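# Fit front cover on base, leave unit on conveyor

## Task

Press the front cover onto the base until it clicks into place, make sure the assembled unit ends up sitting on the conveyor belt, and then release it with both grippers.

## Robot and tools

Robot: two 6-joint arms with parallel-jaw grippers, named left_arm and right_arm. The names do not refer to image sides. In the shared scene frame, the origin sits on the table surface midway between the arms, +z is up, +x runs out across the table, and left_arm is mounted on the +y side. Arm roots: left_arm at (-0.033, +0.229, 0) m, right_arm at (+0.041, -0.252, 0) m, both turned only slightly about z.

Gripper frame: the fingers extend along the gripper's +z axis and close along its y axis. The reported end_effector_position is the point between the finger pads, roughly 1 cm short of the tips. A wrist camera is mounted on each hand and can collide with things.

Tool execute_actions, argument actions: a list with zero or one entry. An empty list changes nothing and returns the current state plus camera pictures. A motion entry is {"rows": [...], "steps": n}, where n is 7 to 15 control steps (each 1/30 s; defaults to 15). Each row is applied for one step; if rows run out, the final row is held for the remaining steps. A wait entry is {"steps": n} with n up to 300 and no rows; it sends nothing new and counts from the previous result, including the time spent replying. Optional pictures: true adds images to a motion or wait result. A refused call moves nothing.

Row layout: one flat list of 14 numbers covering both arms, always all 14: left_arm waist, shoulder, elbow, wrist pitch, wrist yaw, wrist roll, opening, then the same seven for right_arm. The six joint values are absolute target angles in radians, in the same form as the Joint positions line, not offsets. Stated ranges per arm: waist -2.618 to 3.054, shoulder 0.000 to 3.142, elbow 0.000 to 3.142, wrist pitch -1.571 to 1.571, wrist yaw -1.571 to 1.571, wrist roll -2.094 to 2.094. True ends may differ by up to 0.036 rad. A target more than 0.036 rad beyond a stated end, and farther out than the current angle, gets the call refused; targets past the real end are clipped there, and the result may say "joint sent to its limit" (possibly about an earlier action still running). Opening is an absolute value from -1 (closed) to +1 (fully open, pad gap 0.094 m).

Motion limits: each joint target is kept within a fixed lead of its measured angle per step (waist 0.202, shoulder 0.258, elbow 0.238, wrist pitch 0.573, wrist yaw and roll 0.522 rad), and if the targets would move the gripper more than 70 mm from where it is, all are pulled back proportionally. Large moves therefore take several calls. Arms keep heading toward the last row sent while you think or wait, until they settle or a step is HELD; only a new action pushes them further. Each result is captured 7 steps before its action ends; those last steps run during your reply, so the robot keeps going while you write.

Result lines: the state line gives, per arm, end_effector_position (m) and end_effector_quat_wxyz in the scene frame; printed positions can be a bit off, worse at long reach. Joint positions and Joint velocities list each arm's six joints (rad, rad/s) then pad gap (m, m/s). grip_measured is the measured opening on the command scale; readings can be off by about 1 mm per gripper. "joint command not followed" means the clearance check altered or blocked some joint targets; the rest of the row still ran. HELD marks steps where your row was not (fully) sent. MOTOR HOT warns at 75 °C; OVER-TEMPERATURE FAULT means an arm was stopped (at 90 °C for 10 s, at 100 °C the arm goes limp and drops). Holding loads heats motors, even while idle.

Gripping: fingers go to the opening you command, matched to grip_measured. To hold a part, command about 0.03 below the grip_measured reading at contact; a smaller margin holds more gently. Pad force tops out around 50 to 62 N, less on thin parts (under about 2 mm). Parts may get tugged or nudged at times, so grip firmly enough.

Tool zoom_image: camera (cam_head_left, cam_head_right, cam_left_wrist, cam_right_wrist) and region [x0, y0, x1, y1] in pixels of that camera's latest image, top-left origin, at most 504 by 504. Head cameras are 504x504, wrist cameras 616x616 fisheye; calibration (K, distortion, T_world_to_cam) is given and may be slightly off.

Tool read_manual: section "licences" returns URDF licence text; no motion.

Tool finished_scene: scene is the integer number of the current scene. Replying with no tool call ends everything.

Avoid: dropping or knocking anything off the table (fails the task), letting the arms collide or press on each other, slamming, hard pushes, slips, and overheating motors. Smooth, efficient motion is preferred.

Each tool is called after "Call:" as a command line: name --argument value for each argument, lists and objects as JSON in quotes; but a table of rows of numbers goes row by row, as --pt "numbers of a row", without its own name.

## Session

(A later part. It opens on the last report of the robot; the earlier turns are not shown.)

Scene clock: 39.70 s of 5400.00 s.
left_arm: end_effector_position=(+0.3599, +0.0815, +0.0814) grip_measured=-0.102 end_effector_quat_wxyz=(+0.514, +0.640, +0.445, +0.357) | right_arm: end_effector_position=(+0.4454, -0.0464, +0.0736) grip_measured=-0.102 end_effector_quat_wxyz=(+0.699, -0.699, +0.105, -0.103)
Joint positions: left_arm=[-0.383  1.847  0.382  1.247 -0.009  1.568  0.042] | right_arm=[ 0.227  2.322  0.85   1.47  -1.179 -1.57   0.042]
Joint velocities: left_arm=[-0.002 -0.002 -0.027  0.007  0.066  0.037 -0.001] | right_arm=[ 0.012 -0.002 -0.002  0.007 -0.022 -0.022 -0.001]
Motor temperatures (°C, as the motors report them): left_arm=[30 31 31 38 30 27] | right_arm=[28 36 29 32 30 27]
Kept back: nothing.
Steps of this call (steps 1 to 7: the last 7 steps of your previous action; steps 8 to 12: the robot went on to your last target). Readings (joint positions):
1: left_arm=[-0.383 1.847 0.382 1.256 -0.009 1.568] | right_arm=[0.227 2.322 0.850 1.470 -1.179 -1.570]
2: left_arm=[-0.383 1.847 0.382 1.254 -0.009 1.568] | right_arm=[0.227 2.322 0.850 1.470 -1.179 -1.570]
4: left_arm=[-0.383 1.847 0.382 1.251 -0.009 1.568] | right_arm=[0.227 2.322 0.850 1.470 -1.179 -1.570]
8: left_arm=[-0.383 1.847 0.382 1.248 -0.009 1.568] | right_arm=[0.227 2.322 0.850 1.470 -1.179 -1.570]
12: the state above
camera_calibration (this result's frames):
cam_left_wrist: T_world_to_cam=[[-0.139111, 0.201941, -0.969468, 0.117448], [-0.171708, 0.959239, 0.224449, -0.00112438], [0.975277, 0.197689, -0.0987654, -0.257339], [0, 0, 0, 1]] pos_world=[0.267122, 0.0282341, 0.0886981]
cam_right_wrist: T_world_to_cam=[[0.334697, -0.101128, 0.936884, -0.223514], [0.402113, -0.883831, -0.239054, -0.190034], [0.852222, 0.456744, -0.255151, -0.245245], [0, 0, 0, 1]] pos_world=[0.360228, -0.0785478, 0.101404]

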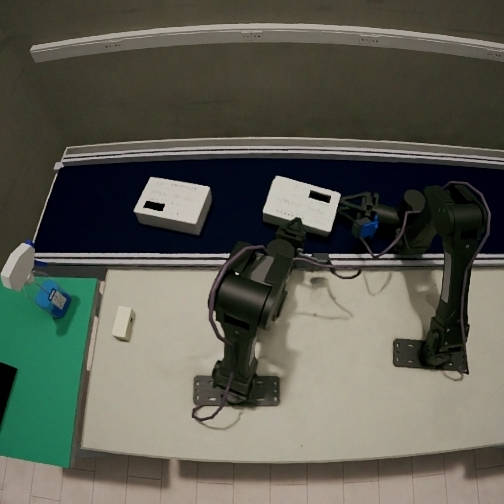

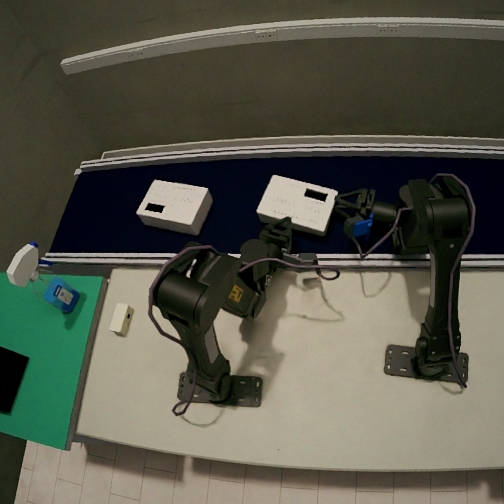

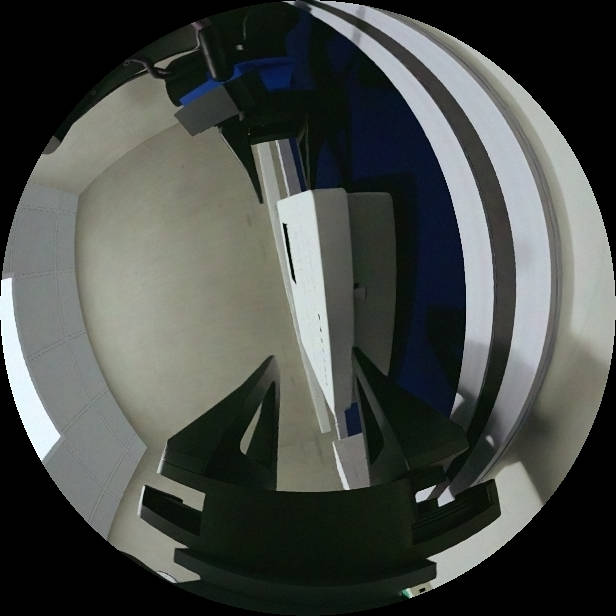

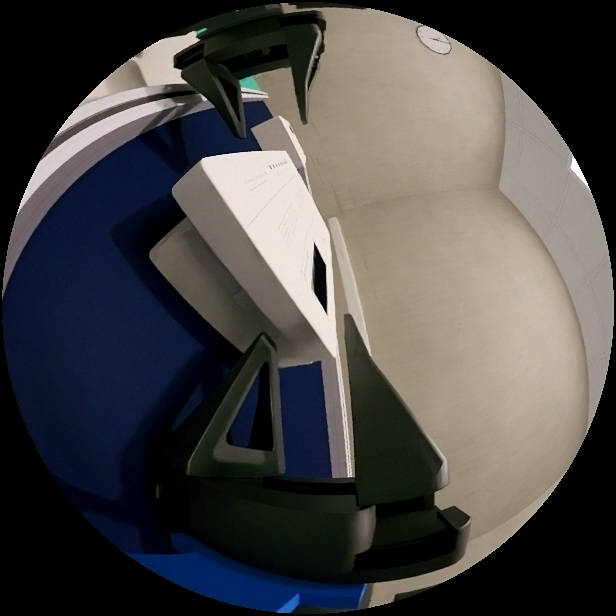

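Call:
execute_actions --actions '[{"rows":[[-0.39,1.865,0.4,1.17,0,1.57,-0.1,0.22,2.33,0.86,1.48,-1.17,-1.57,-0.1],[-0.39,1.865,0.4,1.17,0,1.57,-0.1,0.22,2.33,0.86,1.48,-1.17,-1.57,-0.1],[-0.39,1.865,0.4,1.17,0,1.57,-0.1,0.22,2.33,0.86,1.48,-1.17,-1.57,-0.1],[-0.39,1.88,0.4,1.17,0,1.57,-0.1,0.22,2.33,0.86,1.48,-1.17,-1.57,-0.1],[-0.39,1.89,0.43,1.17,0,1.57,-0.1,0.22,2.33,0.86,1.48,-1.17,-1.57,-0.1],[-0.39,1.9,0.46,1.17,0,1.57,-0.1,0.22,2.33,0.86,1.48,-1.17,-1.57,-0.1]]}]'

Call:
execute_actions --actions '[{"steps":12}]' --pictures true

Scene clock: 40.53 s of 5400.00 s.
left_arm: end_effector_position=(+0.3671, +0.0787, +0.0673) grip_measured=-0.102 end_effector_quat_wxyz=(+0.498, +0.653, +0.454, +0.346) | right_arm: end_effector_position=(+0.4454, -0.0464, +0.0736) grip_measured=-0.102 end_effector_quat_wxyz=(+0.699, -0.699, +0.105, -0.103)
Joint positions: left_arm=[-0.383  1.884  0.424  1.193 -0.009  1.568  0.042] | right_arm=[ 0.227  2.322  0.85   1.47  -1.179 -1.57   0.042]
Joint velocities: left_arm=[-0.002  0.154  0.32  -0.051  0.007  0.022 -0.   ] | right_arm=[-0.007 -0.012 -0.017 -0.051  0.051  0.051 -0.001]
Motor temperatures (°C, as the motors report them): left_arm=[30 31 31 38 30 27] | right_arm=[28 36 29 32 30 27]
Steps of this call (steps 1 to 15: the robot went on to your last target; steps 16 to 17: nothing new was sent; steps 18 to 25: the first 8 steps of this action). Readings (joint positions):
18: left_arm=[-0.383 1.847 0.382 1.241 -0.009 1.568] | right_arm=[0.227 2.322 0.850 1.470 -1.179 -1.570]
19: left_arm=[-0.383 1.847 0.382 1.232 -0.009 1.568] | right_arm=[0.227 2.322 0.850 1.470 -1.179 -1.570]
21: left_arm=[-0.383 1.849 0.382 1.215 -0.009 1.568] | right_arm=[0.227 2.322 0.850 1.470 -1.179 -1.570]
25: the state above

Scene clock: 40.93 s of 5400.00 s.
left_arm: end_effector_position=(+0.3707, +0.0773, +0.0696) grip_measured=-0.102 end_effector_quat_wxyz=(+0.500, +0.651, +0.453, +0.347) | right_arm: end_effector_position=(+0.4454, -0.0464, +0.0736) grip_measured=-0.102 end_effector_quat_wxyz=(+0.699, -0.699, +0.105, -0.103)
Joint positions: left_arm=[-0.383  1.887  0.439  1.188 -0.009  1.568  0.042] | right_arm=[ 0.227  2.322  0.85   1.47  -1.179 -1.57   0.042]
Joint velocities: left_arm=[ 0.007 -0.007 -0.017 -0.022 -0.007 -0.022  0.   ] | right_arm=[-0.012  0.007 -0.012 -0.022  0.022 -0.022 -0.   ]
Motor temperatures (°C, as the motors report them): left_arm=[30 31 31 38 30 27] | right_arm=[28 36 29 32 30 27]
Kept back: nothing.
Steps of this call (steps 1 to 7: the last 7 steps of your previous action; steps 8 to 12: the robot went on to your last target). Readings (joint positions):
1: left_arm=[-0.383 1.887 0.432 1.191 -0.009 1.568] | right_arm=[0.227 2.322 0.850 1.470 -1.179 -1.570]
2: left_arm=[-0.383 1.887 0.436 1.190 -0.009 1.568] | right_arm=[0.227 2.322 0.850 1.470 -1.179 -1.570]
4: left_arm=[-0.383 1.887 0.439 1.190 -0.009 1.568] | right_arm=[0.227 2.322 0.850 1.470 -1.179 -1.570]
8: left_arm=[-0.383 1.887 0.439 1.188 -0.009 1.568] | right_arm=[0.227 2.322 0.850 1.470 -1.179 -1.570]
12: the state above
camera_calibration (this result's frames):
cam_left_wrist: T_world_to_cam=[[-0.177257, 0.216575, -0.960039, 0.120722], [-0.162416, 0.955674, 0.245578, 0.00271086], [0.97067, 0.199456, -0.134225, -0.264182], [0, 0, 0, 1]] pos_world=[0.278273, 0.0239567, 0.0797718]
cam_right_wrist: T_world_to_cam=[[0.334697, -0.101128, 0.936884, -0.223514], [0.402113, -0.883831, -0.239054, -0.190034], [0.852222, 0.456744, -0.255151, -0.245245], [0, 0, 0, 1]] pos_world=[0.360228, -0.0785478, 0.101404]

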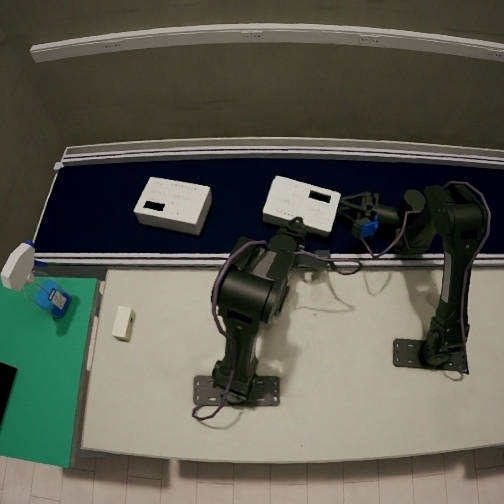

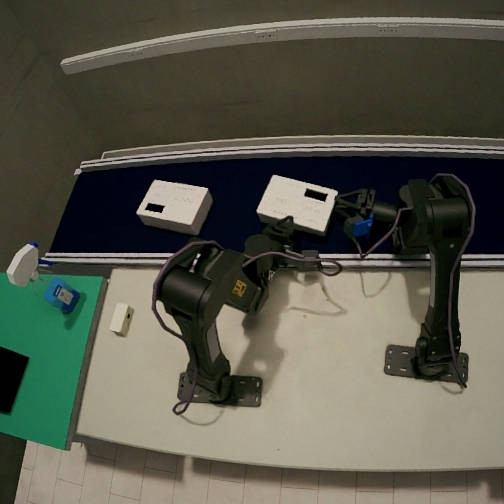

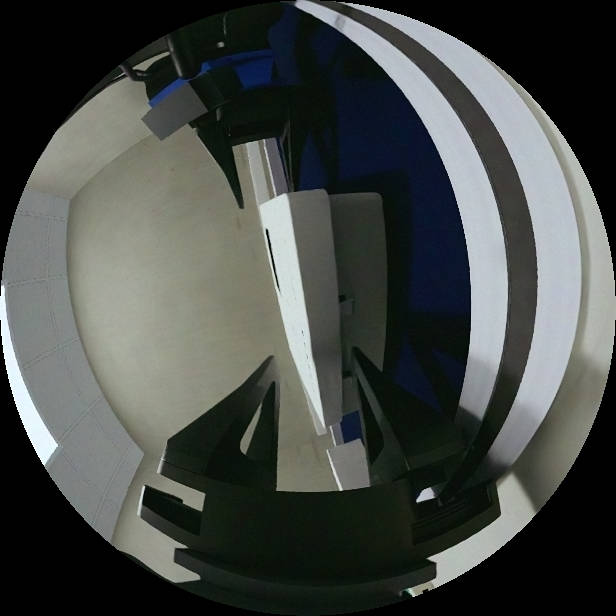

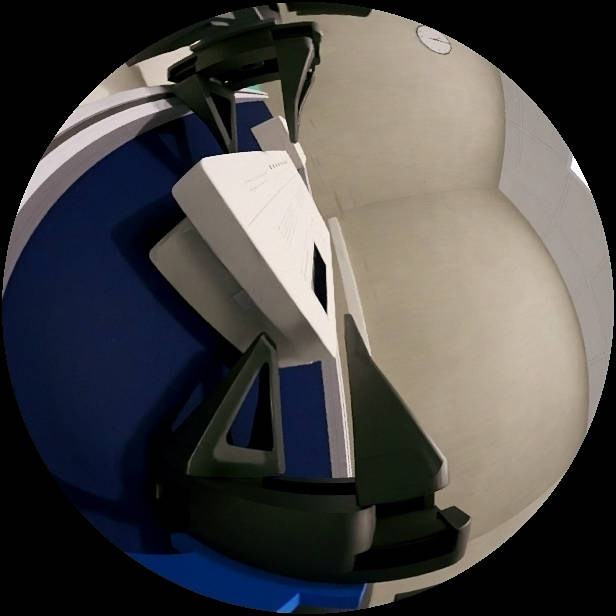

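Call:
execute_actions --actions '[{"rows":[[-0.39,1.92,0.5,1.15,0,1.57,-0.1,0.18,2.33,0.86,1.48,-1.17,-1.57,-0.1],[-0.39,1.92,0.5,1.15,0,1.57,-0.1,0.15,2.33,0.86,1.48,-1.17,-1.57,-0.1],[-0.39,1.92,0.5,1.15,0,1.57,-0.1,0.15,2.33,0.86,1.48,-1.17,-1.57,-0.1],[-0.39,1.92,0.5,1.15,0,1.57,-0.1,0.15,2.33,0.86,1.48,-1.17,-1.57,-0.1],[-0.39,1.92,0.5,1.15,0,1.57,-0.1,0.15,2.33,0.86,1.48,-1.17,-1.57,-0.1],[-0.39,1.92,0.5,1.15,0,1.57,-0.3,0.15,2.33,0.86,1.48,-1.17,-1.57,-0.1],[-0.39,1.92,0.5,1.15,0,1.57,-0.54,0.15,2.33,0.86,1.48,-1.17,-1.57,-0.1]]}]'

Call:
execute_actions --actions '[{"rows":[[-0.39,1.92,0.5,1.15,0,1.57,-0.54,0.15,2.33,0.86,1.48,-1.17,-1.57,-0.1],[-0.39,1.9,0.5,1.17,0,1.57,-0.54,0.15,2.33,0.86,1.48,-1.17,-1.57,-0.1],[-0.39,1.88,0.5,1.19,0,1.57,-0.54,0.15,2.33,0.86,1.48,-1.17,-1.57,-0.1]]}]'

Call:
execute_actions --actions '[{"steps":12}]' --pictures true

Scene clock: 41.80 s of 5400.00 s.
left_arm: end_effector_position=(+0.3796, +0.0739, +0.0707) grip_measured=-0.510 end_effector_quat_wxyz=(+0.501, +0.651, +0.452, +0.348) | right_arm: end_effector_position=(+0.4619, -0.0814, +0.0736) grip_measured=-0.102 end_effector_quat_wxyz=(+0.694, -0.694, +0.135, -0.134)
Joint positions: left_arm=[-0.383  1.904  0.477  1.169 -0.009  1.568  0.023] | right_arm=[ 0.143  2.322  0.85   1.47  -1.176 -1.57   0.042]
Joint velocities: left_arm=[-0.002 -0.002 -0.002 -0.081 -0.095  0.037 -0.058] | right_arm=[-0.061  0.017 -0.012 -0.022 -0.037 -0.051 -0.001]
Motor temperatures (°C, as the motors report them): left_arm=[30 31 31 38 30 27] | right_arm=[28 36 29 32 30 27]
Steps of this call (steps 1 to 18: the robot went on to your last target; steps 19 to 26: the first 8 steps of this action). Readings (joint positions):
19: left_arm=[-0.383 1.889 0.443 1.184 -0.009 1.568] | right_arm=[0.224 2.322 0.850 1.470 -1.179 -1.570]
20: left_arm=[-0.383 1.895 0.455 1.179 -0.009 1.568] | right_arm=[0.215 2.322 0.850 1.470 -1.179 -1.570]
22: left_arm=[-0.383 1.904 0.472 1.174 -0.009 1.568] | right_arm=[0.184 2.322 0.850 1.470 -1.179 -1.570]
26: the state above

Scene clock: 42.30 s of 5400.00 s.
left_arm: end_effector_position=(+0.3799, +0.0738, +0.0718) grip_measured=-0.538 end_effector_quat_wxyz=(+0.503, +0.649, +0.451, +0.349) | right_arm: end_effector_position=(+0.4618, -0.0812, +0.0736) grip_measured=-0.102 end_effector_quat_wxyz=(+0.694, -0.694, +0.135, -0.134)
Joint positions: left_arm=[-0.383  1.904  0.477  1.173 -0.009  1.568  0.022] | right_arm=[ 0.143  2.322  0.85   1.47  -1.175 -1.57   0.042]
Joint velocities: left_arm=[-0.007 -0.007 -0.017  0.037  0.051  0.037 -0.001] | right_arm=[-0.002  0.007 -0.007  0.007 -0.007 -0.022  0.   ]
Motor temperatures (°C, as the motors report them): left_arm=[30 31 31 39 30 27] | right_arm=[28 36 29 33 30 27]
Steps of this call (steps 1 to 7: the last 7 steps of your previous action; steps 8 to 15: the first 8 steps of this action). Readings (joint positions):
8: left_arm=[-0.383 1.904 0.477 1.159 -0.009 1.568] | right_arm=[0.143 2.322 0.850 1.470 -1.175 -1.570]
9: left_arm=[-0.383 1.904 0.477 1.159 -0.009 1.568] | right_arm=[0.143 2.322 0.850 1.470 -1.175 -1.570]
11: left_arm=[-0.383 1.904 0.477 1.164 -0.009 1.568] | right_arm=[0.143 2.322 0.850 1.470 -1.175 -1.570]
15: the state above

Scene clock: 42.70 s of 5400.00 s.
left_arm: end_effector_position=(+0.3802, +0.0737, +0.0729) grip_measured=-0.538 end_effector_quat_wxyz=(+0.504, +0.648, +0.451, +0.350) | right_arm: end_effector_position=(+0.4618, -0.0812, +0.0736) grip_measured=-0.102 end_effector_quat_wxyz=(+0.694, -0.694, +0.135, -0.134)
Joint positions: left_arm=[-0.383  1.904  0.477  1.178 -0.009  1.568  0.022] | right_arm=[ 0.143  2.322  0.85   1.47  -1.175 -1.57   0.042]
Joint velocities: left_arm=[-0.007  0.002  0.007  0.066 -0.051 -0.007 -0.   ] | right_arm=[-0.002 -0.002 -0.002 -0.007  0.022 -0.037  0.   ]
Motor temperatures (°C, as the motors report them): left_arm=[30 31 31 39 30 27] | right_arm=[28 36 29 33 30 27]
Kept back: nothing.
Steps of this call (steps 1 to 7: the last 7 steps of your previous action; steps 8 to 12: the robot went on to your last target). Readings (joint positions):
1: left_arm=[-0.383 1.904 0.477 1.174 -0.009 1.568] | right_arm=[0.143 2.322 0.850 1.470 -1.175 -1.570]
2: left_arm=[-0.383 1.904 0.477 1.175 -0.009 1.568] | right_arm=[0.143 2.322 0.850 1.470 -1.175 -1.570]
4: left_arm=[-0.383 1.904 0.477 1.177 -0.009 1.568] | right_arm=[0.143 2.322 0.850 1.470 -1.175 -1.570]
8: left_arm=[-0.383 1.904 0.477 1.178 -0.009 1.568] | right_arm=[0.143 2.322 0.850 1.470 -1.175 -1.570]
12: the state above
camera_calibration (this result's frames):
cam_left_wrist: T_world_to_cam=[[-0.166642, 0.212503, -0.962846, 0.122856], [-0.165095, 0.956702, 0.23972, 0.0082768], [0.972098, 0.198908, -0.124344, -0.273432], [0, 0, 0, 1]] pos_world=[0.287642, 0.0203623, 0.0823077]
cam_right_wrist: T_world_to_cam=[[0.324597, -0.129939, 0.936884, -0.23018], [0.323469, -0.915545, -0.23905, -0.193578], [0.888822, 0.380648, -0.255152, -0.266408], [0, 0, 0, 1]] pos_world=[0.374122, -0.105731, 0.101403]

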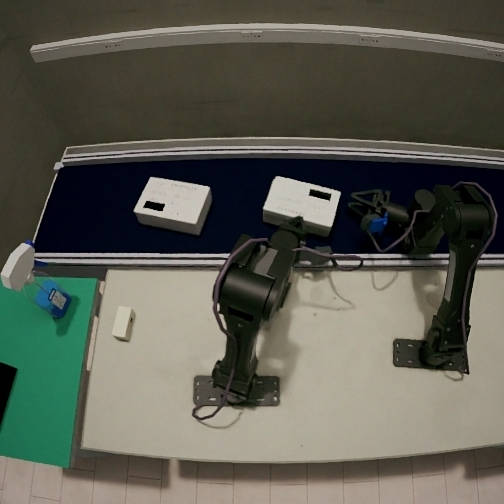

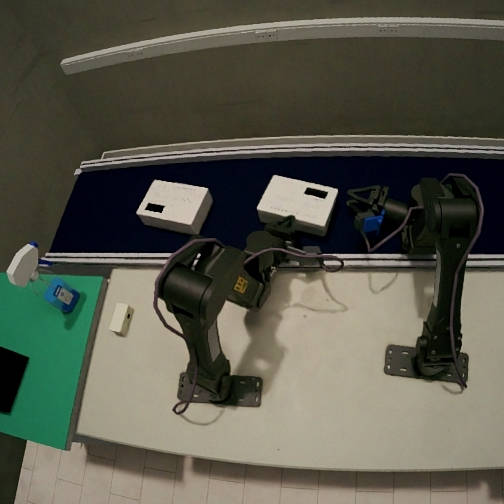

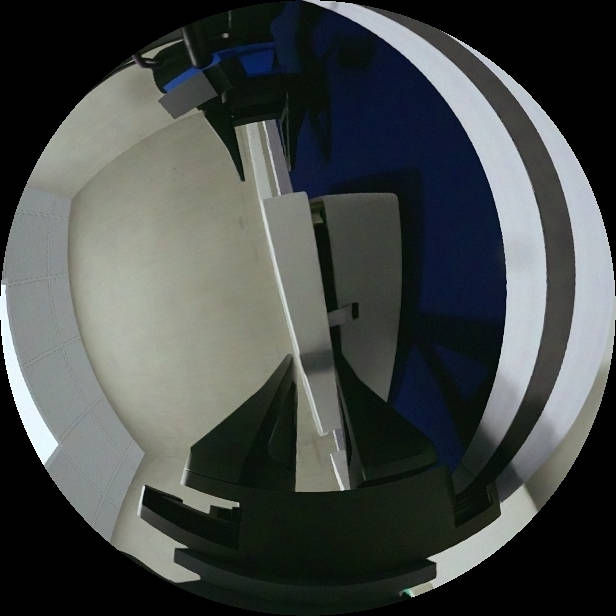

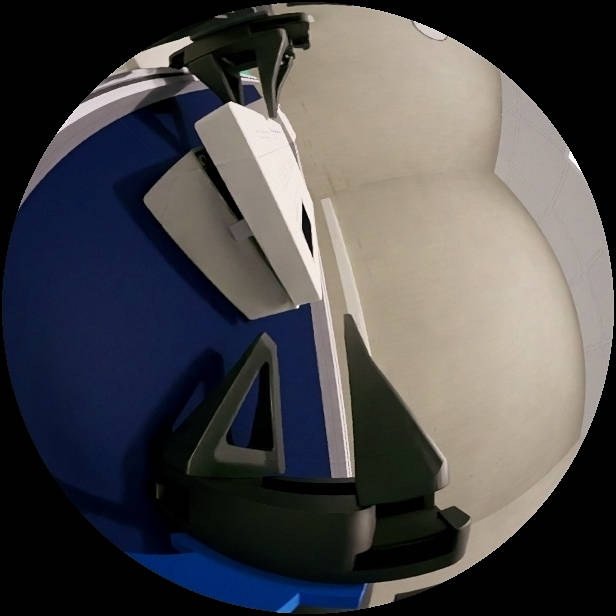

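Call:
execute_actions --actions '[{"rows":[[-0.39,1.88,0.5,1.19,0,1.57,-0.6,0.15,2.33,0.86,1.48,-1.17,-1.57,-0.1],[-0.39,1.88,0.51,1.21,0,1.57,-0.6,0.15,2.33,0.86,1.48,-1.17,-1.57,-0.1],[-0.39,1.88,0.52,1.23,0,1.57,-0.6,0.15,2.33,0.86,1.48,-1.17,-1.57,-0.1],[-0.39,1.88,0.53,1.25,0,1.57,-0.6,0.15,2.33,0.86,1.48,-1.17,-1.57,-0.1]]}]'

Call:
execute_actions --actions '[{"steps":12}]' --pictures true

Scene clock: 43.30 s of 5400.00 s.
left_arm: end_effector_position=(+0.3895, +0.0699, +0.0929) grip_measured=-0.598 end_effector_quat_wxyz=(+0.527, +0.630, +0.438, +0.365) | right_arm: end_effector_position=(+0.4618, -0.0812, +0.0736) grip_measured=-0.102 end_effector_quat_wxyz=(+0.694, -0.694, +0.135, -0.134)
Joint positions: left_arm=[-0.383  1.904  0.505  1.222 -0.008  1.568  0.019] | right_arm=[ 0.143  2.322  0.85   1.47  -1.175 -1.57   0.042]
Joint velocities: left_arm=[-0.002  0.007  0.076  0.168 -0.066  0.007  0.   ] | right_arm=[-0.012  0.002  0.007 -0.051 -0.095  0.051  0.   ]
Motor temperatures (°C, as the motors report them): left_arm=[30 31 31 39 30 27] | right_arm=[28 36 29 33 30 27]
Steps of this call (steps 1 to 10: the robot went on to your last target; steps 11 to 18: the first 8 steps of this action). Readings (joint positions):
11: left_arm=[-0.383 1.904 0.477 1.178 -0.009 1.568] | right_arm=[0.143 2.322 0.850 1.470 -1.175 -1.570]
12: left_arm=[-0.383 1.904 0.477 1.180 -0.009 1.568] | right_arm=[0.143 2.322 0.850 1.470 -1.175 -1.570]
14: left_arm=[-0.383 1.904 0.484 1.190 -0.009 1.568] | right_arm=[0.143 2.322 0.850 1.470 -1.175 -1.570]
18: the state above

Scene clock: 43.70 s of 5400.00 s.
left_arm: end_effector_position=(+0.3906, +0.0695, +0.0974) grip_measured=-0.598 end_effector_quat_wxyz=(+0.533, +0.625, +0.434, +0.369) | right_arm: end_effector_position=(+0.4618, -0.0812, +0.0736) grip_measured=-0.102 end_effector_quat_wxyz=(+0.694, -0.694, +0.135, -0.134)
Joint positions: left_arm=[-0.383  1.904  0.506  1.238 -0.008  1.568  0.019] | right_arm=[ 0.143  2.322  0.85   1.47  -1.175 -1.57   0.042]
Joint velocities: left_arm=[-0.017 -0.012  0.002  0.022 -0.022  0.007  0.   ] | right_arm=[-0.002  0.007 -0.002 -0.022  0.081 -0.051 -0.   ]
Motor temperatures (°C, as the motors report them): left_arm=[30 31 31 39 30 27] | right_arm=[28 36 29 33 30 27]
Kept back: nothing.
Steps of this call (steps 1 to 7: the last 7 steps of your previous action; steps 8 to 12: the robot went on to your last target). Readings (joint positions):
1: left_arm=[-0.383 1.904 0.506 1.228 -0.008 1.568] | right_arm=[0.143 2.322 0.850 1.470 -1.175 -1.570]
2: left_arm=[-0.383 1.904 0.506 1.232 -0.008 1.568] | right_arm=[0.143 2.322 0.850 1.470 -1.175 -1.570]
4: left_arm=[-0.383 1.904 0.506 1.235 -0.008 1.568] | right_arm=[0.143 2.322 0.850 1.470 -1.175 -1.570]
8: left_arm=[-0.383 1.904 0.506 1.238 -0.008 1.568] | right_arm=[0.143 2.322 0.850 1.470 -1.175 -1.570]
12: the state above
camera_calibration (this result's frames):
cam_left_wrist: T_world_to_cam=[[-0.0857079, 0.181844, -0.979585, 0.121191], [-0.181997, 0.963803, 0.194838, 0.018649], [0.979557, 0.19498, -0.0495105, -0.289615], [0, 0, 0, 1]] pos_world=[0.297475, 0.0164576, 0.100744]
cam_right_wrist: T_world_to_cam=[[0.324597, -0.129939, 0.936884, -0.23018], [0.323469, -0.915545, -0.23905, -0.193578], [0.888822, 0.380648, -0.255152, -0.266408], [0, 0, 0, 1]] pos_world=[0.374122, -0.105731, 0.101403]

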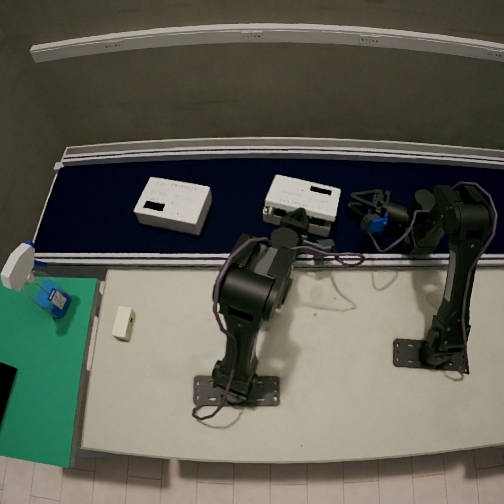

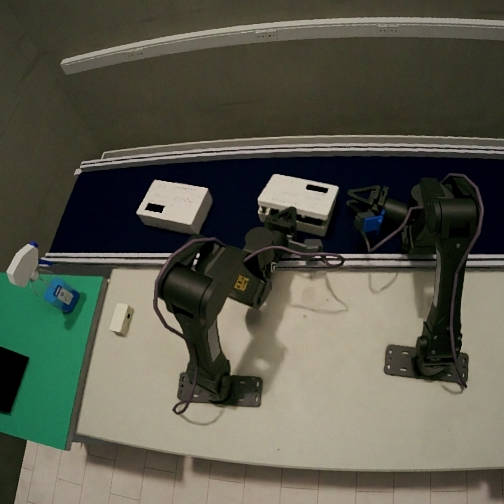

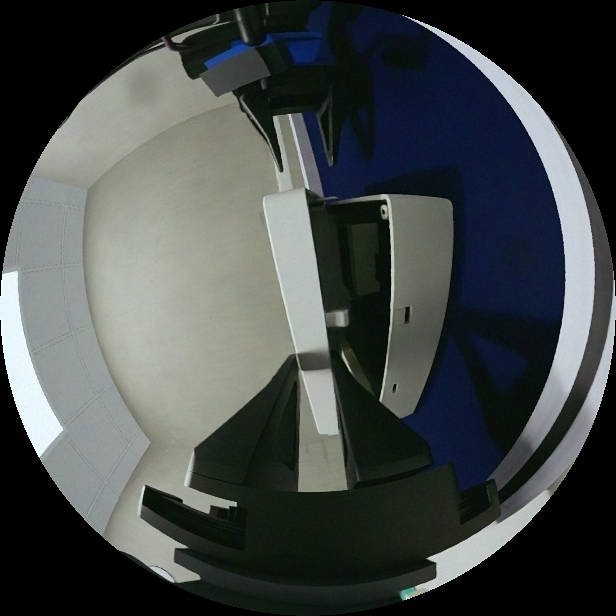

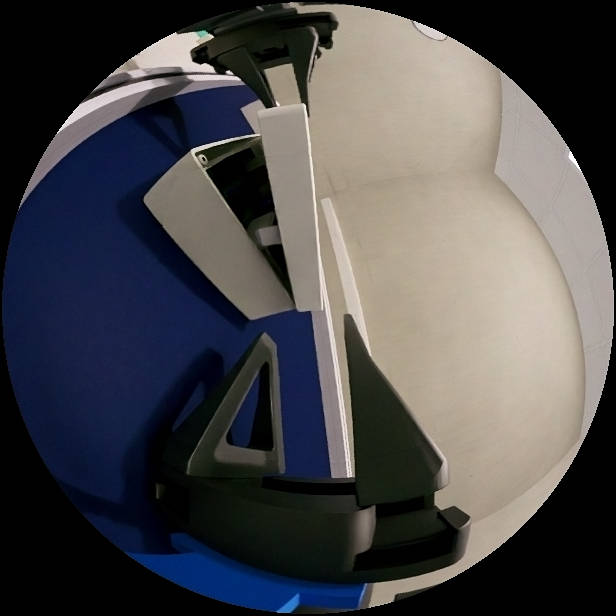

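Call:
execute_actions --actions '[{"rows":[[-0.375,1.88,0.53,1.25,0,1.57,-0.6,0.15,2.33,0.86,1.48,-1.17,-1.57,-0.1],[-0.36,1.88,0.53,1.25,0,1.57,-0.6,0.15,2.33,0.86,1.48,-1.17,-1.57,-0.1],[-0.36,1.88,0.53,1.25,0,1.57,-0.6,0.15,2.33,0.86,1.48,-1.17,-1.57,-0.1],[-0.36,1.88,0.53,1.25,0,1.57,-0.6,0.15,2.33,0.86,1.48,-1.17,-1.57,-0.1],[-0.36,1.88,0.53,1.22,0,1.57,-0.6,0.15,2.33,0.86,1.48,-1.17,-1.57,-0.1],[-0.36,1.88,0.53,1.19,0,1.57,-0.6,0.15,2.33,0.86,1.48,-1.17,-1.57,-0.1]]}]'

Call:
execute_actions --actions '[{"steps":14}]' --pictures true

Call:
zoom_image --camera "cam_head_left" --region '[250,160,360,250]'

Scene clock: 44.40 s of 5400.00 s.
left_arm: end_effector_position=(+0.3917, +0.0744, +0.0931) grip_measured=-0.598 end_effector_quat_wxyz=(+0.526, +0.628, +0.441, +0.368) | right_arm: end_effector_position=(+0.4618, -0.0812, +0.0736) grip_measured=-0.102 end_effector_quat_wxyz=(+0.694, -0.694, +0.135, -0.134)
Joint positions: left_arm=[-0.371  1.904  0.506  1.22  -0.006  1.568  0.019] | right_arm=[ 0.143  2.322  0.85   1.47  -1.175 -1.57   0.042]
Joint velocities: left_arm=[ 0.007 -0.002 -0.017 -0.271 -0.007 -0.037 -0.   ] | right_arm=[-0.022 -0.017 -0.017  0.051  0.022 -0.022 -0.001]
Motor temperatures (°C, as the motors report them): left_arm=[30 32 31 39 30 27] | right_arm=[28 36 29 33 30 27]
Steps of this call (steps 1 to 13: the robot went on to your last target; steps 14 to 21: the first 8 steps of this action). Readings (joint positions):
14: left_arm=[-0.383 1.904 0.506 1.238 -0.008 1.568] | right_arm=[0.143 2.322 0.850 1.470 -1.175 -1.570]
15: left_arm=[-0.381 1.904 0.506 1.238 -0.007 1.568] | right_arm=[0.143 2.322 0.850 1.470 -1.175 -1.570]
17: left_arm=[-0.376 1.904 0.506 1.239 -0.006 1.568] | right_arm=[0.143 2.322 0.850 1.470 -1.175 -1.570]
21: the state above

Scene clock: 44.87 s of 5400.00 s.
left_arm: end_effector_position=(+0.3908, +0.0748, +0.0884) grip_measured=-0.598 end_effector_quat_wxyz=(+0.520, +0.633, +0.444, +0.364) | right_arm: end_effector_position=(+0.4618, -0.0812, +0.0736) grip_measured=-0.102 end_effector_quat_wxyz=(+0.694, -0.694, +0.135, -0.134)
Joint positions: left_arm=[-0.371  1.904  0.506  1.201 -0.006  1.568  0.019] | right_arm=[ 0.143  2.322  0.85   1.47  -1.175 -1.57   0.042]
Joint velocities: left_arm=[ 0.002  0.002 -0.027 -0.037 -0.007  0.022  0.   ] | right_arm=[ 0.002  0.002  0.012  0.125 -0.037 -0.066 -0.002]
Motor temperatures (°C, as the motors report them): left_arm=[30 32 31 39 30 27] | right_arm=[28 36 29 33 30 27]
Kept back: nothing.
Steps of this call (steps 1 to 7: the last 7 steps of your previous action; steps 8 to 14: the robot went on to your last target). Readings (joint positions):
1: left_arm=[-0.371 1.904 0.506 1.215 -0.006 1.568] | right_arm=[0.143 2.322 0.850 1.470 -1.175 -1.570]
2: left_arm=[-0.371 1.904 0.506 1.211 -0.006 1.568] | right_arm=[0.143 2.322 0.850 1.470 -1.175 -1.570]
4: left_arm=[-0.371 1.904 0.506 1.205 -0.006 1.568] | right_arm=[0.143 2.322 0.850 1.470 -1.175 -1.570]
8: left_arm=[-0.371 1.904 0.506 1.202 -0.006 1.568] | right_arm=[0.143 2.322 0.850 1.470 -1.175 -1.570]
14: the state above
camera_calibration (this result's frames):
cam_left_wrist: T_world_to_cam=[[-0.12151, 0.193249, -0.973597, 0.123993], [-0.184469, 0.95938, 0.213449, 0.0150199], [0.975298, 0.205535, -0.0809259, -0.287644], [0, 0, 0, 1]] pos_world=[0.298376, 0.0207497, 0.0942353]
cam_right_wrist: T_world_to_cam=[[0.324597, -0.129939, 0.936884, -0.23018], [0.323469, -0.915545, -0.23905, -0.193578], [0.888822, 0.380648, -0.255152, -0.266408], [0, 0, 0, 1]] pos_world=[0.374122, -0.105731, 0.101403]

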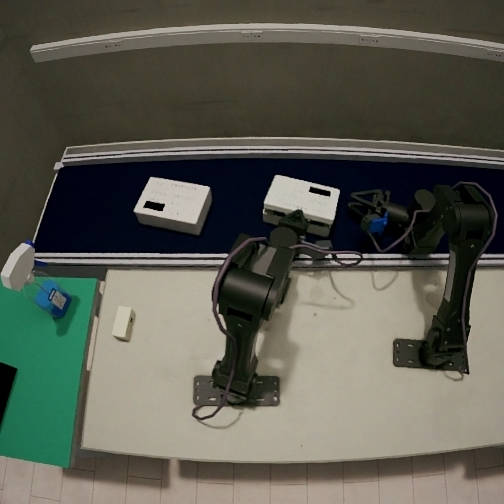

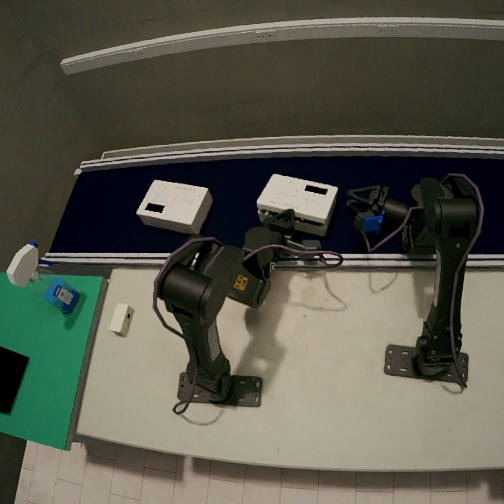

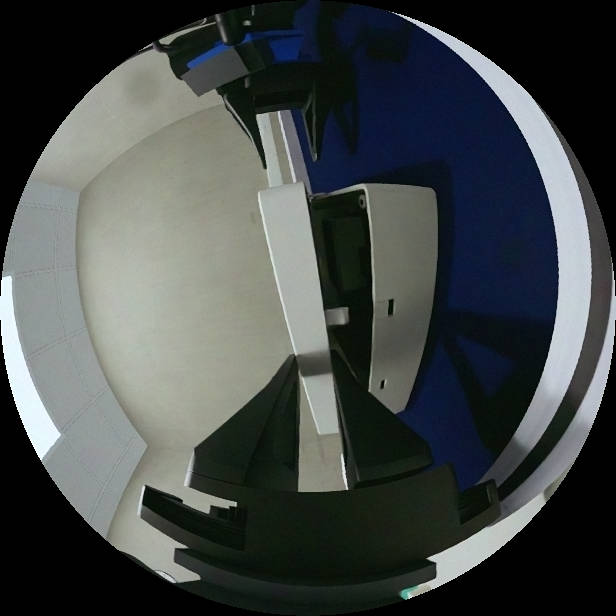

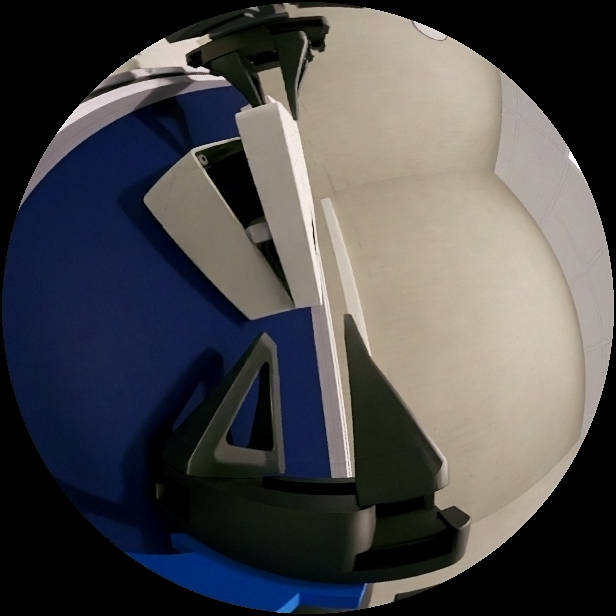

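Region (250, 160, 360, 250) of cam_head_left's 504x504 image, scaled by 4.582, with more detail than that image has; it fills the top 412 rows of this view, and the rest is white.

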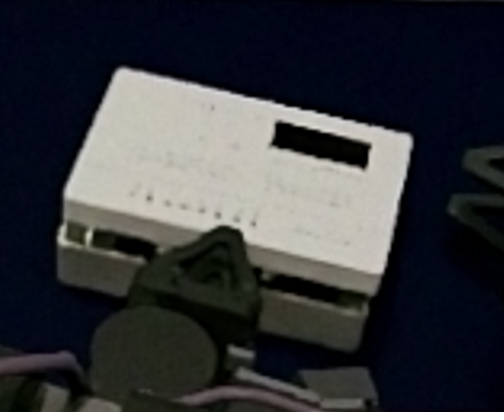

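Call:
execute_actions --actions '[{"rows":[[-0.36,1.9,0.53,1.17,0,1.57,-0.6,0.15,2.33,0.86,1.48,-1.17,-1.57,-0.1],[-0.36,1.92,0.53,1.15,0,1.57,-0.6,0.15,2.33,0.86,1.48,-1.17,-1.57,-0.1],[-0.36,1.93,0.53,1.14,0,1.57,-0.6,0.15,2.33,0.86,1.48,-1.17,-1.57,-0.1]]}]'

Call:
execute_actions --actions '[{"steps":14}]' --pictures true

Scene clock: 45.37 s of 5400.00 s.
left_arm: end_effector_position=(+0.3889, +0.0753, +0.0767) grip_measured=-0.598 end_effector_quat_wxyz=(+0.507, +0.643, +0.451, +0.354) | right_arm: end_effector_position=(+0.4618, -0.0812, +0.0736) grip_measured=-0.102 end_effector_quat_wxyz=(+0.694, -0.694, +0.135, -0.134)
Joint positions: left_arm=[-0.371  1.914  0.506  1.17  -0.005  1.568  0.019] | right_arm=[ 0.143  2.322  0.85   1.47  -1.175 -1.57   0.042]
Joint velocities: left_arm=[-0.017  0.002  0.007 -0.022 -0.007  0.022 -0.001] | right_arm=[-0.022 -0.002 -0.002 -0.081  0.022  0.007 -0.   ]
Motor temperatures (°C, as the motors report them): left_arm=[30 32 31 39 30 27] | right_arm=[28 36 29 33 30 27]
Steps of this call (steps 1 to 7: the robot went on to your last target; steps 8 to 15: the first 8 steps of this action). Readings (joint positions):
8: left_arm=[-0.371 1.904 0.506 1.199 -0.006 1.568] | right_arm=[0.143 2.322 0.850 1.470 -1.175 -1.570]
9: left_arm=[-0.371 1.904 0.506 1.194 -0.006 1.568] | right_arm=[0.143 2.322 0.850 1.470 -1.175 -1.570]
11: left_arm=[-0.371 1.908 0.506 1.182 -0.006 1.568] | right_arm=[0.143 2.322 0.850 1.470 -1.175 -1.570]
15: the state above

Scene clock: 45.83 s of 5400.00 s.
left_arm: end_effector_position=(+0.3889, +0.0753, +0.0767) grip_measured=-0.598 end_effector_quat_wxyz=(+0.507, +0.643, +0.451, +0.354) | right_arm: end_effector_position=(+0.4618, -0.0812, +0.0736) grip_measured=-0.102 end_effector_quat_wxyz=(+0.694, -0.694, +0.135, -0.134)
Joint positions: left_arm=[-0.371  1.914  0.506  1.17  -0.005  1.568  0.019] | right_arm=[ 0.143  2.322  0.85   1.47  -1.175 -1.57   0.042]
Joint velocities: left_arm=[-0.002  0.007  0.022 -0.007 -0.022 -0.037  0.   ] | right_arm=[-0.012  0.002  0.002 -0.022 -0.007 -0.051  0.001]
Motor temperatures (°C, as the motors report them): left_arm=[30 32 31 39 30 27] | right_arm=[28 36 29 33 30 27]
Kept back: nothing.
Steps of this call (steps 1 to 7: the last 7 steps of your previous action; steps 8 to 14: the robot went on to your last target). Readings (joint positions):
1: left_arm=[-0.371 1.914 0.506 1.170 -0.005 1.568] | right_arm=[0.143 2.322 0.850 1.470 -1.175 -1.570]
2: left_arm=[-0.371 1.914 0.506 1.170 -0.005 1.568] | right_arm=[0.143 2.322 0.850 1.470 -1.175 -1.570]
4: left_arm=[-0.371 1.914 0.506 1.170 -0.005 1.568] | right_arm=[0.143 2.322 0.850 1.470 -1.175 -1.570]
8: left_arm=[-0.371 1.914 0.506 1.170 -0.005 1.568] | right_arm=[0.143 2.322 0.850 1.470 -1.175 -1.570]
14: the state above
camera_calibration (this result's frames):
cam_left_wrist: T_world_to_cam=[[-0.158142, 0.206791, -0.96552, 0.124898], [-0.174903, 0.956496, 0.233505, 0.0116301], [0.971802, 0.2058, -0.115094, -0.282835], [0, 0, 0, 1]] pos_world=[0.296645, 0.0212555, 0.0853228]
cam_right_wrist: T_world_to_cam=[[0.324597, -0.129939, 0.936884, -0.23018], [0.323469, -0.915545, -0.23905, -0.193578], [0.888822, 0.380648, -0.255152, -0.266408], [0, 0, 0, 1]] pos_world=[0.374122, -0.105731, 0.101403]

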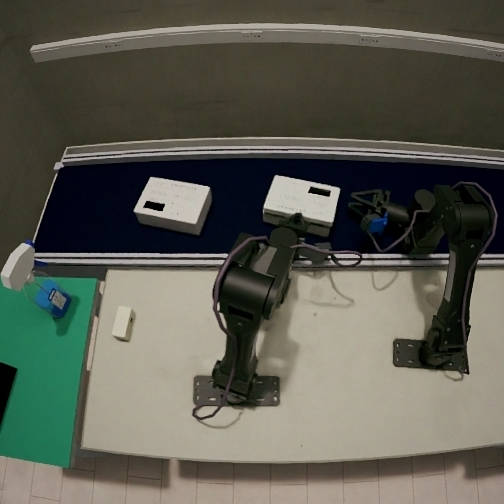

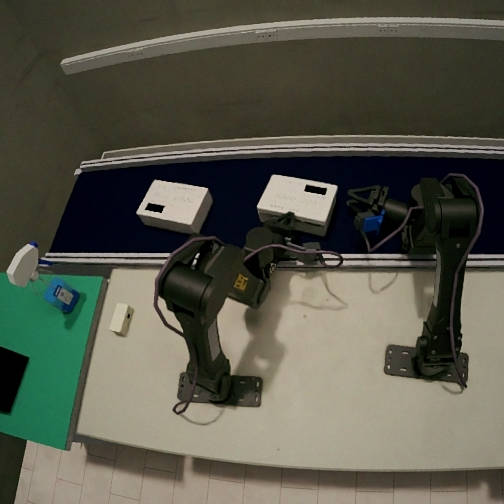

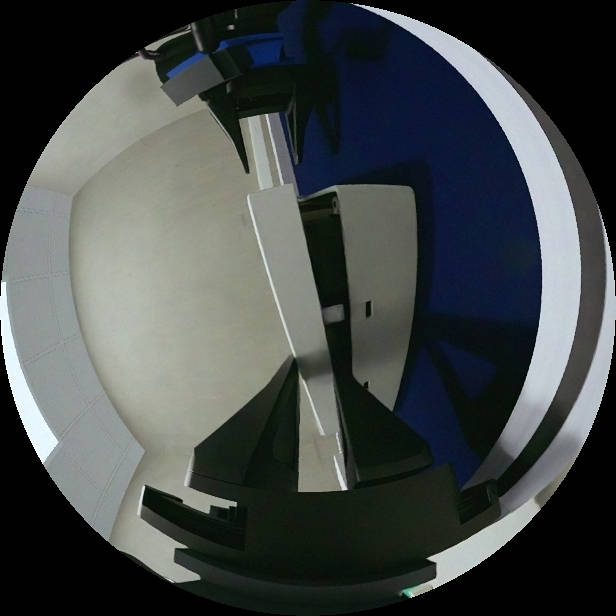

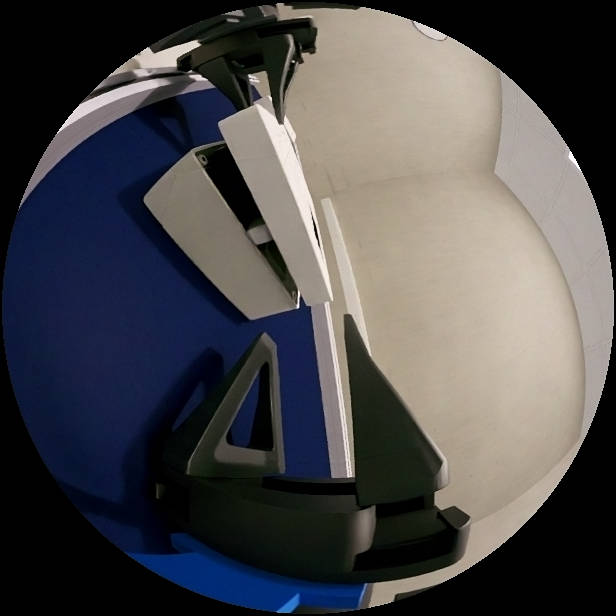

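Call:
execute_actions --actions '[{"rows":[[-0.36,1.93,0.53,1.14,0,1.57,-0.6,0.15,2.0,1.1,0.8,-0.8,-1,-1],[-0.36,1.93,0.53,1.14,0,1.57,-0.6,0.15,1.9,1.4,0.2,-0.5,-0.5,-1],[-0.36,1.93,0.53,1.14,0,1.57,-0.6,0.15,1.9,1.8,-0.6,0,0,-1]]}]'

Call:
execute_actions --actions '[{"rows":[[-0.36,1.93,0.53,1.14,0,1.57,-0.6,0.3,2.05,1.9,-0.9,0,0,-1],[-0.36,1.93,0.53,1.14,0,1.57,-0.6,0.4,2.05,1.9,-0.9,0,0,-1],[-0.36,1.93,0.53,1.14,0,1.57,-0.6,0.5,2.05,1.9,-0.9,0,0,-1],[-0.36,1.93,0.53,1.14,0,1.57,-0.6,0.6,2.05,1.9,-0.9,0,0,-1],[-0.36,1.93,0.53,1.14,0,1.57,-0.6,0.7,2.05,1.9,-0.9,0,0,-1]]}]'

Call:
execute_actions --actions '[{"rows":[[-0.36,1.93,0.53,1.14,0,1.57,-0.6,0.7,2.2,1.9,-0.9,0,0,-1]]}]'

Call:
execute_actions --actions '[{"steps":14}]' --pictures true

Scene clock: 46.83 s of 5400.00 s.
left_arm: end_effector_position=(+0.3889, +0.0752, +0.0767) grip_measured=-0.598 end_effector_quat_wxyz=(+0.507, +0.644, +0.451, +0.354) | right_arm: end_effector_position=(+0.5709, -0.1146, +0.1693) grip_measured=-0.982 end_effector_quat_wxyz=(+0.694, -0.596, +0.385, -0.125)
Joint positions: left_arm=[-0.371  1.914  0.506  1.17  -0.005  1.568  0.019] | right_arm=[ 0.146  2.11   1.108  0.992 -0.805 -1.182  0.001]
Joint velocities: left_arm=[-0.007  0.002  0.007 -0.022 -0.066  0.007 -0.001] | right_arm=[ 0.012 -0.969  1.175 -1.795  1.619  1.473 -0.001]
Motor temperatures (°C, as the motors report them): left_arm=[30 32 31 39 30 27] | right_arm=[28 36 29 33 30 27]
Steps of this call (steps 1 to 15: the robot went on to your last target; steps 16 to 22: nothing new was sent; steps 23 to 30: the first 8 steps of this action). Readings (joint positions):
23: left_arm=[-0.371 1.914 0.506 1.170 -0.005 1.568] | right_arm=[0.144 2.310 0.862 1.426 -1.157 -1.531]
24: left_arm=[-0.371 1.914 0.506 1.170 -0.005 1.568] | right_arm=[0.145 2.293 0.887 1.355 -1.114 -1.481]
26: left_arm=[-0.371 1.914 0.506 1.170 -0.005 1.568] | right_arm=[0.146 2.241 0.955 1.230 -1.014 -1.383]
30: the state above

Scene clock: 47.33 s of 5400.00 s.
left_arm: end_effector_position=(+0.3889, +0.0752, +0.0767) grip_measured=-0.598 end_effector_quat_wxyz=(+0.507, +0.644, +0.451, +0.354) | right_arm: end_effector_position=(+0.6381, -0.0969, +0.3566) grip_measured=-0.982 end_effector_quat_wxyz=(+0.649, -0.206, +0.731, +0.029)
Joint positions: left_arm=[-0.371  1.914  0.506  1.17  -0.005  1.568  0.019] | right_arm=[ 0.357  1.968  1.859 -0.048 -0.092 -0.245  0.001]
Joint velocities: left_arm=[-0.007 -0.002 -0.012  0.007 -0.051  0.051  0.001] | right_arm=[ 0.916  0.139  0.056 -1.267  0.227  0.535  0.   ]
Motor temperatures (°C, as the motors report them): left_arm=[30 32 31 39 30 27] | right_arm=[28 36 29 33 30 27]
Steps of this call (steps 1 to 7: the last 7 steps of your previous action; steps 8 to 15: the first 8 steps of this action). Readings (joint positions):
8: left_arm=[-0.371 1.914 0.506 1.170 -0.005 1.568] | right_arm=[0.156 1.953 1.657 0.249 -0.211 -0.512]
9: left_arm=[-0.371 1.914 0.506 1.170 -0.005 1.568] | right_arm=[0.172 1.959 1.736 0.187 -0.168 -0.440]
11: left_arm=[-0.371 1.914 0.506 1.170 -0.005 1.568] | right_arm=[0.226 1.961 1.819 0.105 -0.126 -0.350]
15: the state above

Scene clock: 47.83 s of 5400.00 s.
left_arm: end_effector_position=(+0.3884, +0.0751, +0.0751) grip_measured=-0.598 end_effector_quat_wxyz=(+0.505, +0.645, +0.452, +0.352) | right_arm: end_effector_position=(+0.4946, +0.0572, +0.0948) grip_measured=-0.983 end_effector_quat_wxyz=(+0.241, -0.303, +0.918, +0.082)
Joint positions: left_arm=[-0.371  1.914  0.506  1.164 -0.003  1.568  0.019] | right_arm=[ 0.717  2.201  1.879 -0.734 -0.03  -0.042  0.001]
Joint velocities: left_arm=[-0.007  0.051 -0.017 -0.227 -0.066 -0.007 -0.   ] | right_arm=[ 0.017  0.12   0.325 -0.125 -0.081  0.227 -0.001]
Motor temperatures (°C, as the motors report them): left_arm=[30 32 31 39 30 27] | right_arm=[28 36 29 33 30 27]
Steps of this call (steps 1 to 7: the last 7 steps of your previous action; steps 8 to 15: the first 8 steps of this action). Readings (joint positions):
8: left_arm=[-0.371 1.914 0.506 1.170 -0.005 1.568] | right_arm=[0.614 2.040 1.860 -0.442 -0.053 -0.119]
9: left_arm=[-0.371 1.914 0.506 1.170 -0.005 1.568] | right_arm=[0.641 2.058 1.863 -0.481 -0.052 -0.109]
11: left_arm=[-0.371 1.914 0.506 1.170 -0.005 1.568] | right_arm=[0.682 2.106 1.871 -0.566 -0.049 -0.086]
15: the state above

Scene clock: 48.30 s of 5400.00 s.
left_arm: end_effector_position=(+0.3885, +0.0757, +0.0742) grip_measured=-0.598 end_effector_quat_wxyz=(+0.504, +0.646, +0.453, +0.352) | right_arm: end_effector_position=(+0.4891, +0.0463, +0.0923) grip_measured=-0.983 end_effector_quat_wxyz=(+0.218, -0.284, +0.931, +0.074)
Joint positions: left_arm=[-0.37   1.916  0.506  1.164 -0.004  1.568  0.019] | right_arm=[ 0.709  2.203  1.895 -0.8   -0.02  -0.01   0.001]
Joint velocities: left_arm=[-0.002 -0.002  0.032 -0.007 -0.022  0.037  0.001] | right_arm=[-0.007 -0.012 -0.032  0.022 -0.007 -0.007  0.   ]
Motor temperatures (°C, as the motors report them): left_arm=[30 32 31 39 30 27] | right_arm=[28 36 29 33 30 27]
Kept back: nothing.
Steps of this call (steps 1 to 7: the last 7 steps of your previous action; steps 8 to 14: the robot went on to your last target). Readings (joint positions):
1: left_arm=[-0.370 1.916 0.506 1.164 -0.004 1.568] | right_arm=[0.716 2.203 1.884 -0.751 -0.027 -0.036]
2: left_arm=[-0.370 1.916 0.506 1.164 -0.004 1.568] | right_arm=[0.714 2.203 1.885 -0.766 -0.026 -0.030]
4: left_arm=[-0.370 1.916 0.506 1.164 -0.004 1.568] | right_arm=[0.711 2.203 1.891 -0.785 -0.023 -0.022]
8: left_arm=[-0.370 1.916 0.506 1.164 -0.004 1.568] | right_arm=[0.709 2.203 1.894 -0.797 -0.021 -0.014]
14: the state above
camera_calibration (this result's frames):
cam_left_wrist: T_world_to_cam=[[-0.166179, 0.20947, -0.96359, 0.125132], [-0.172974, 0.955834, 0.237615, 0.0106996], [0.970806, 0.206163, -0.122607, -0.281952], [0, 0, 0, 1]] pos_world=[0.296366, 0.0216896, 0.083464]
cam_right_wrist: T_world_to_cam=[[0.267717, -0.948607, -0.168738, -0.0722213], [-0.875979, -0.312568, 0.367372, 0.421509], [-0.401234, 0.049459, -0.914639, 0.372795], [0, 0, 0, 1]] pos_world=[0.538146, 0.0448024, 0.173936]

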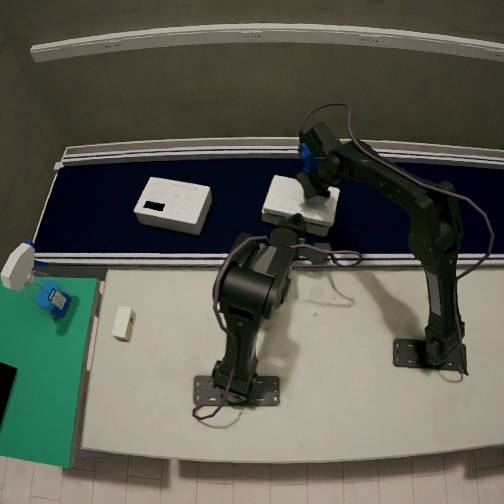

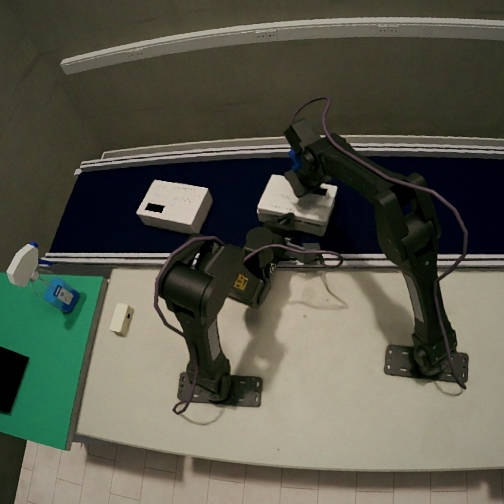

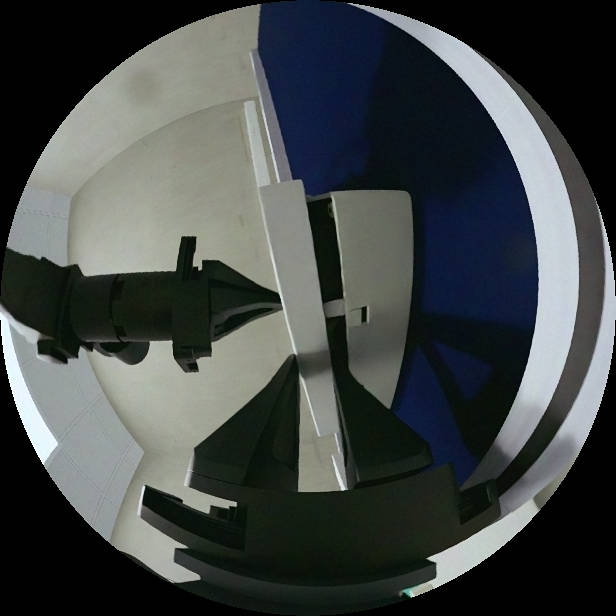

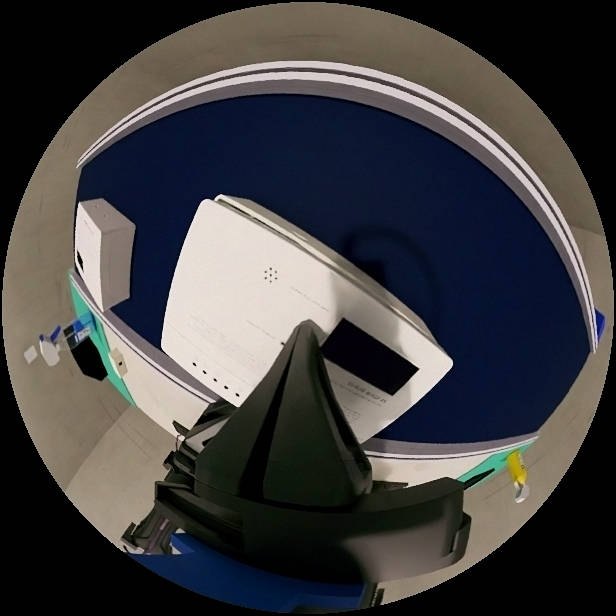

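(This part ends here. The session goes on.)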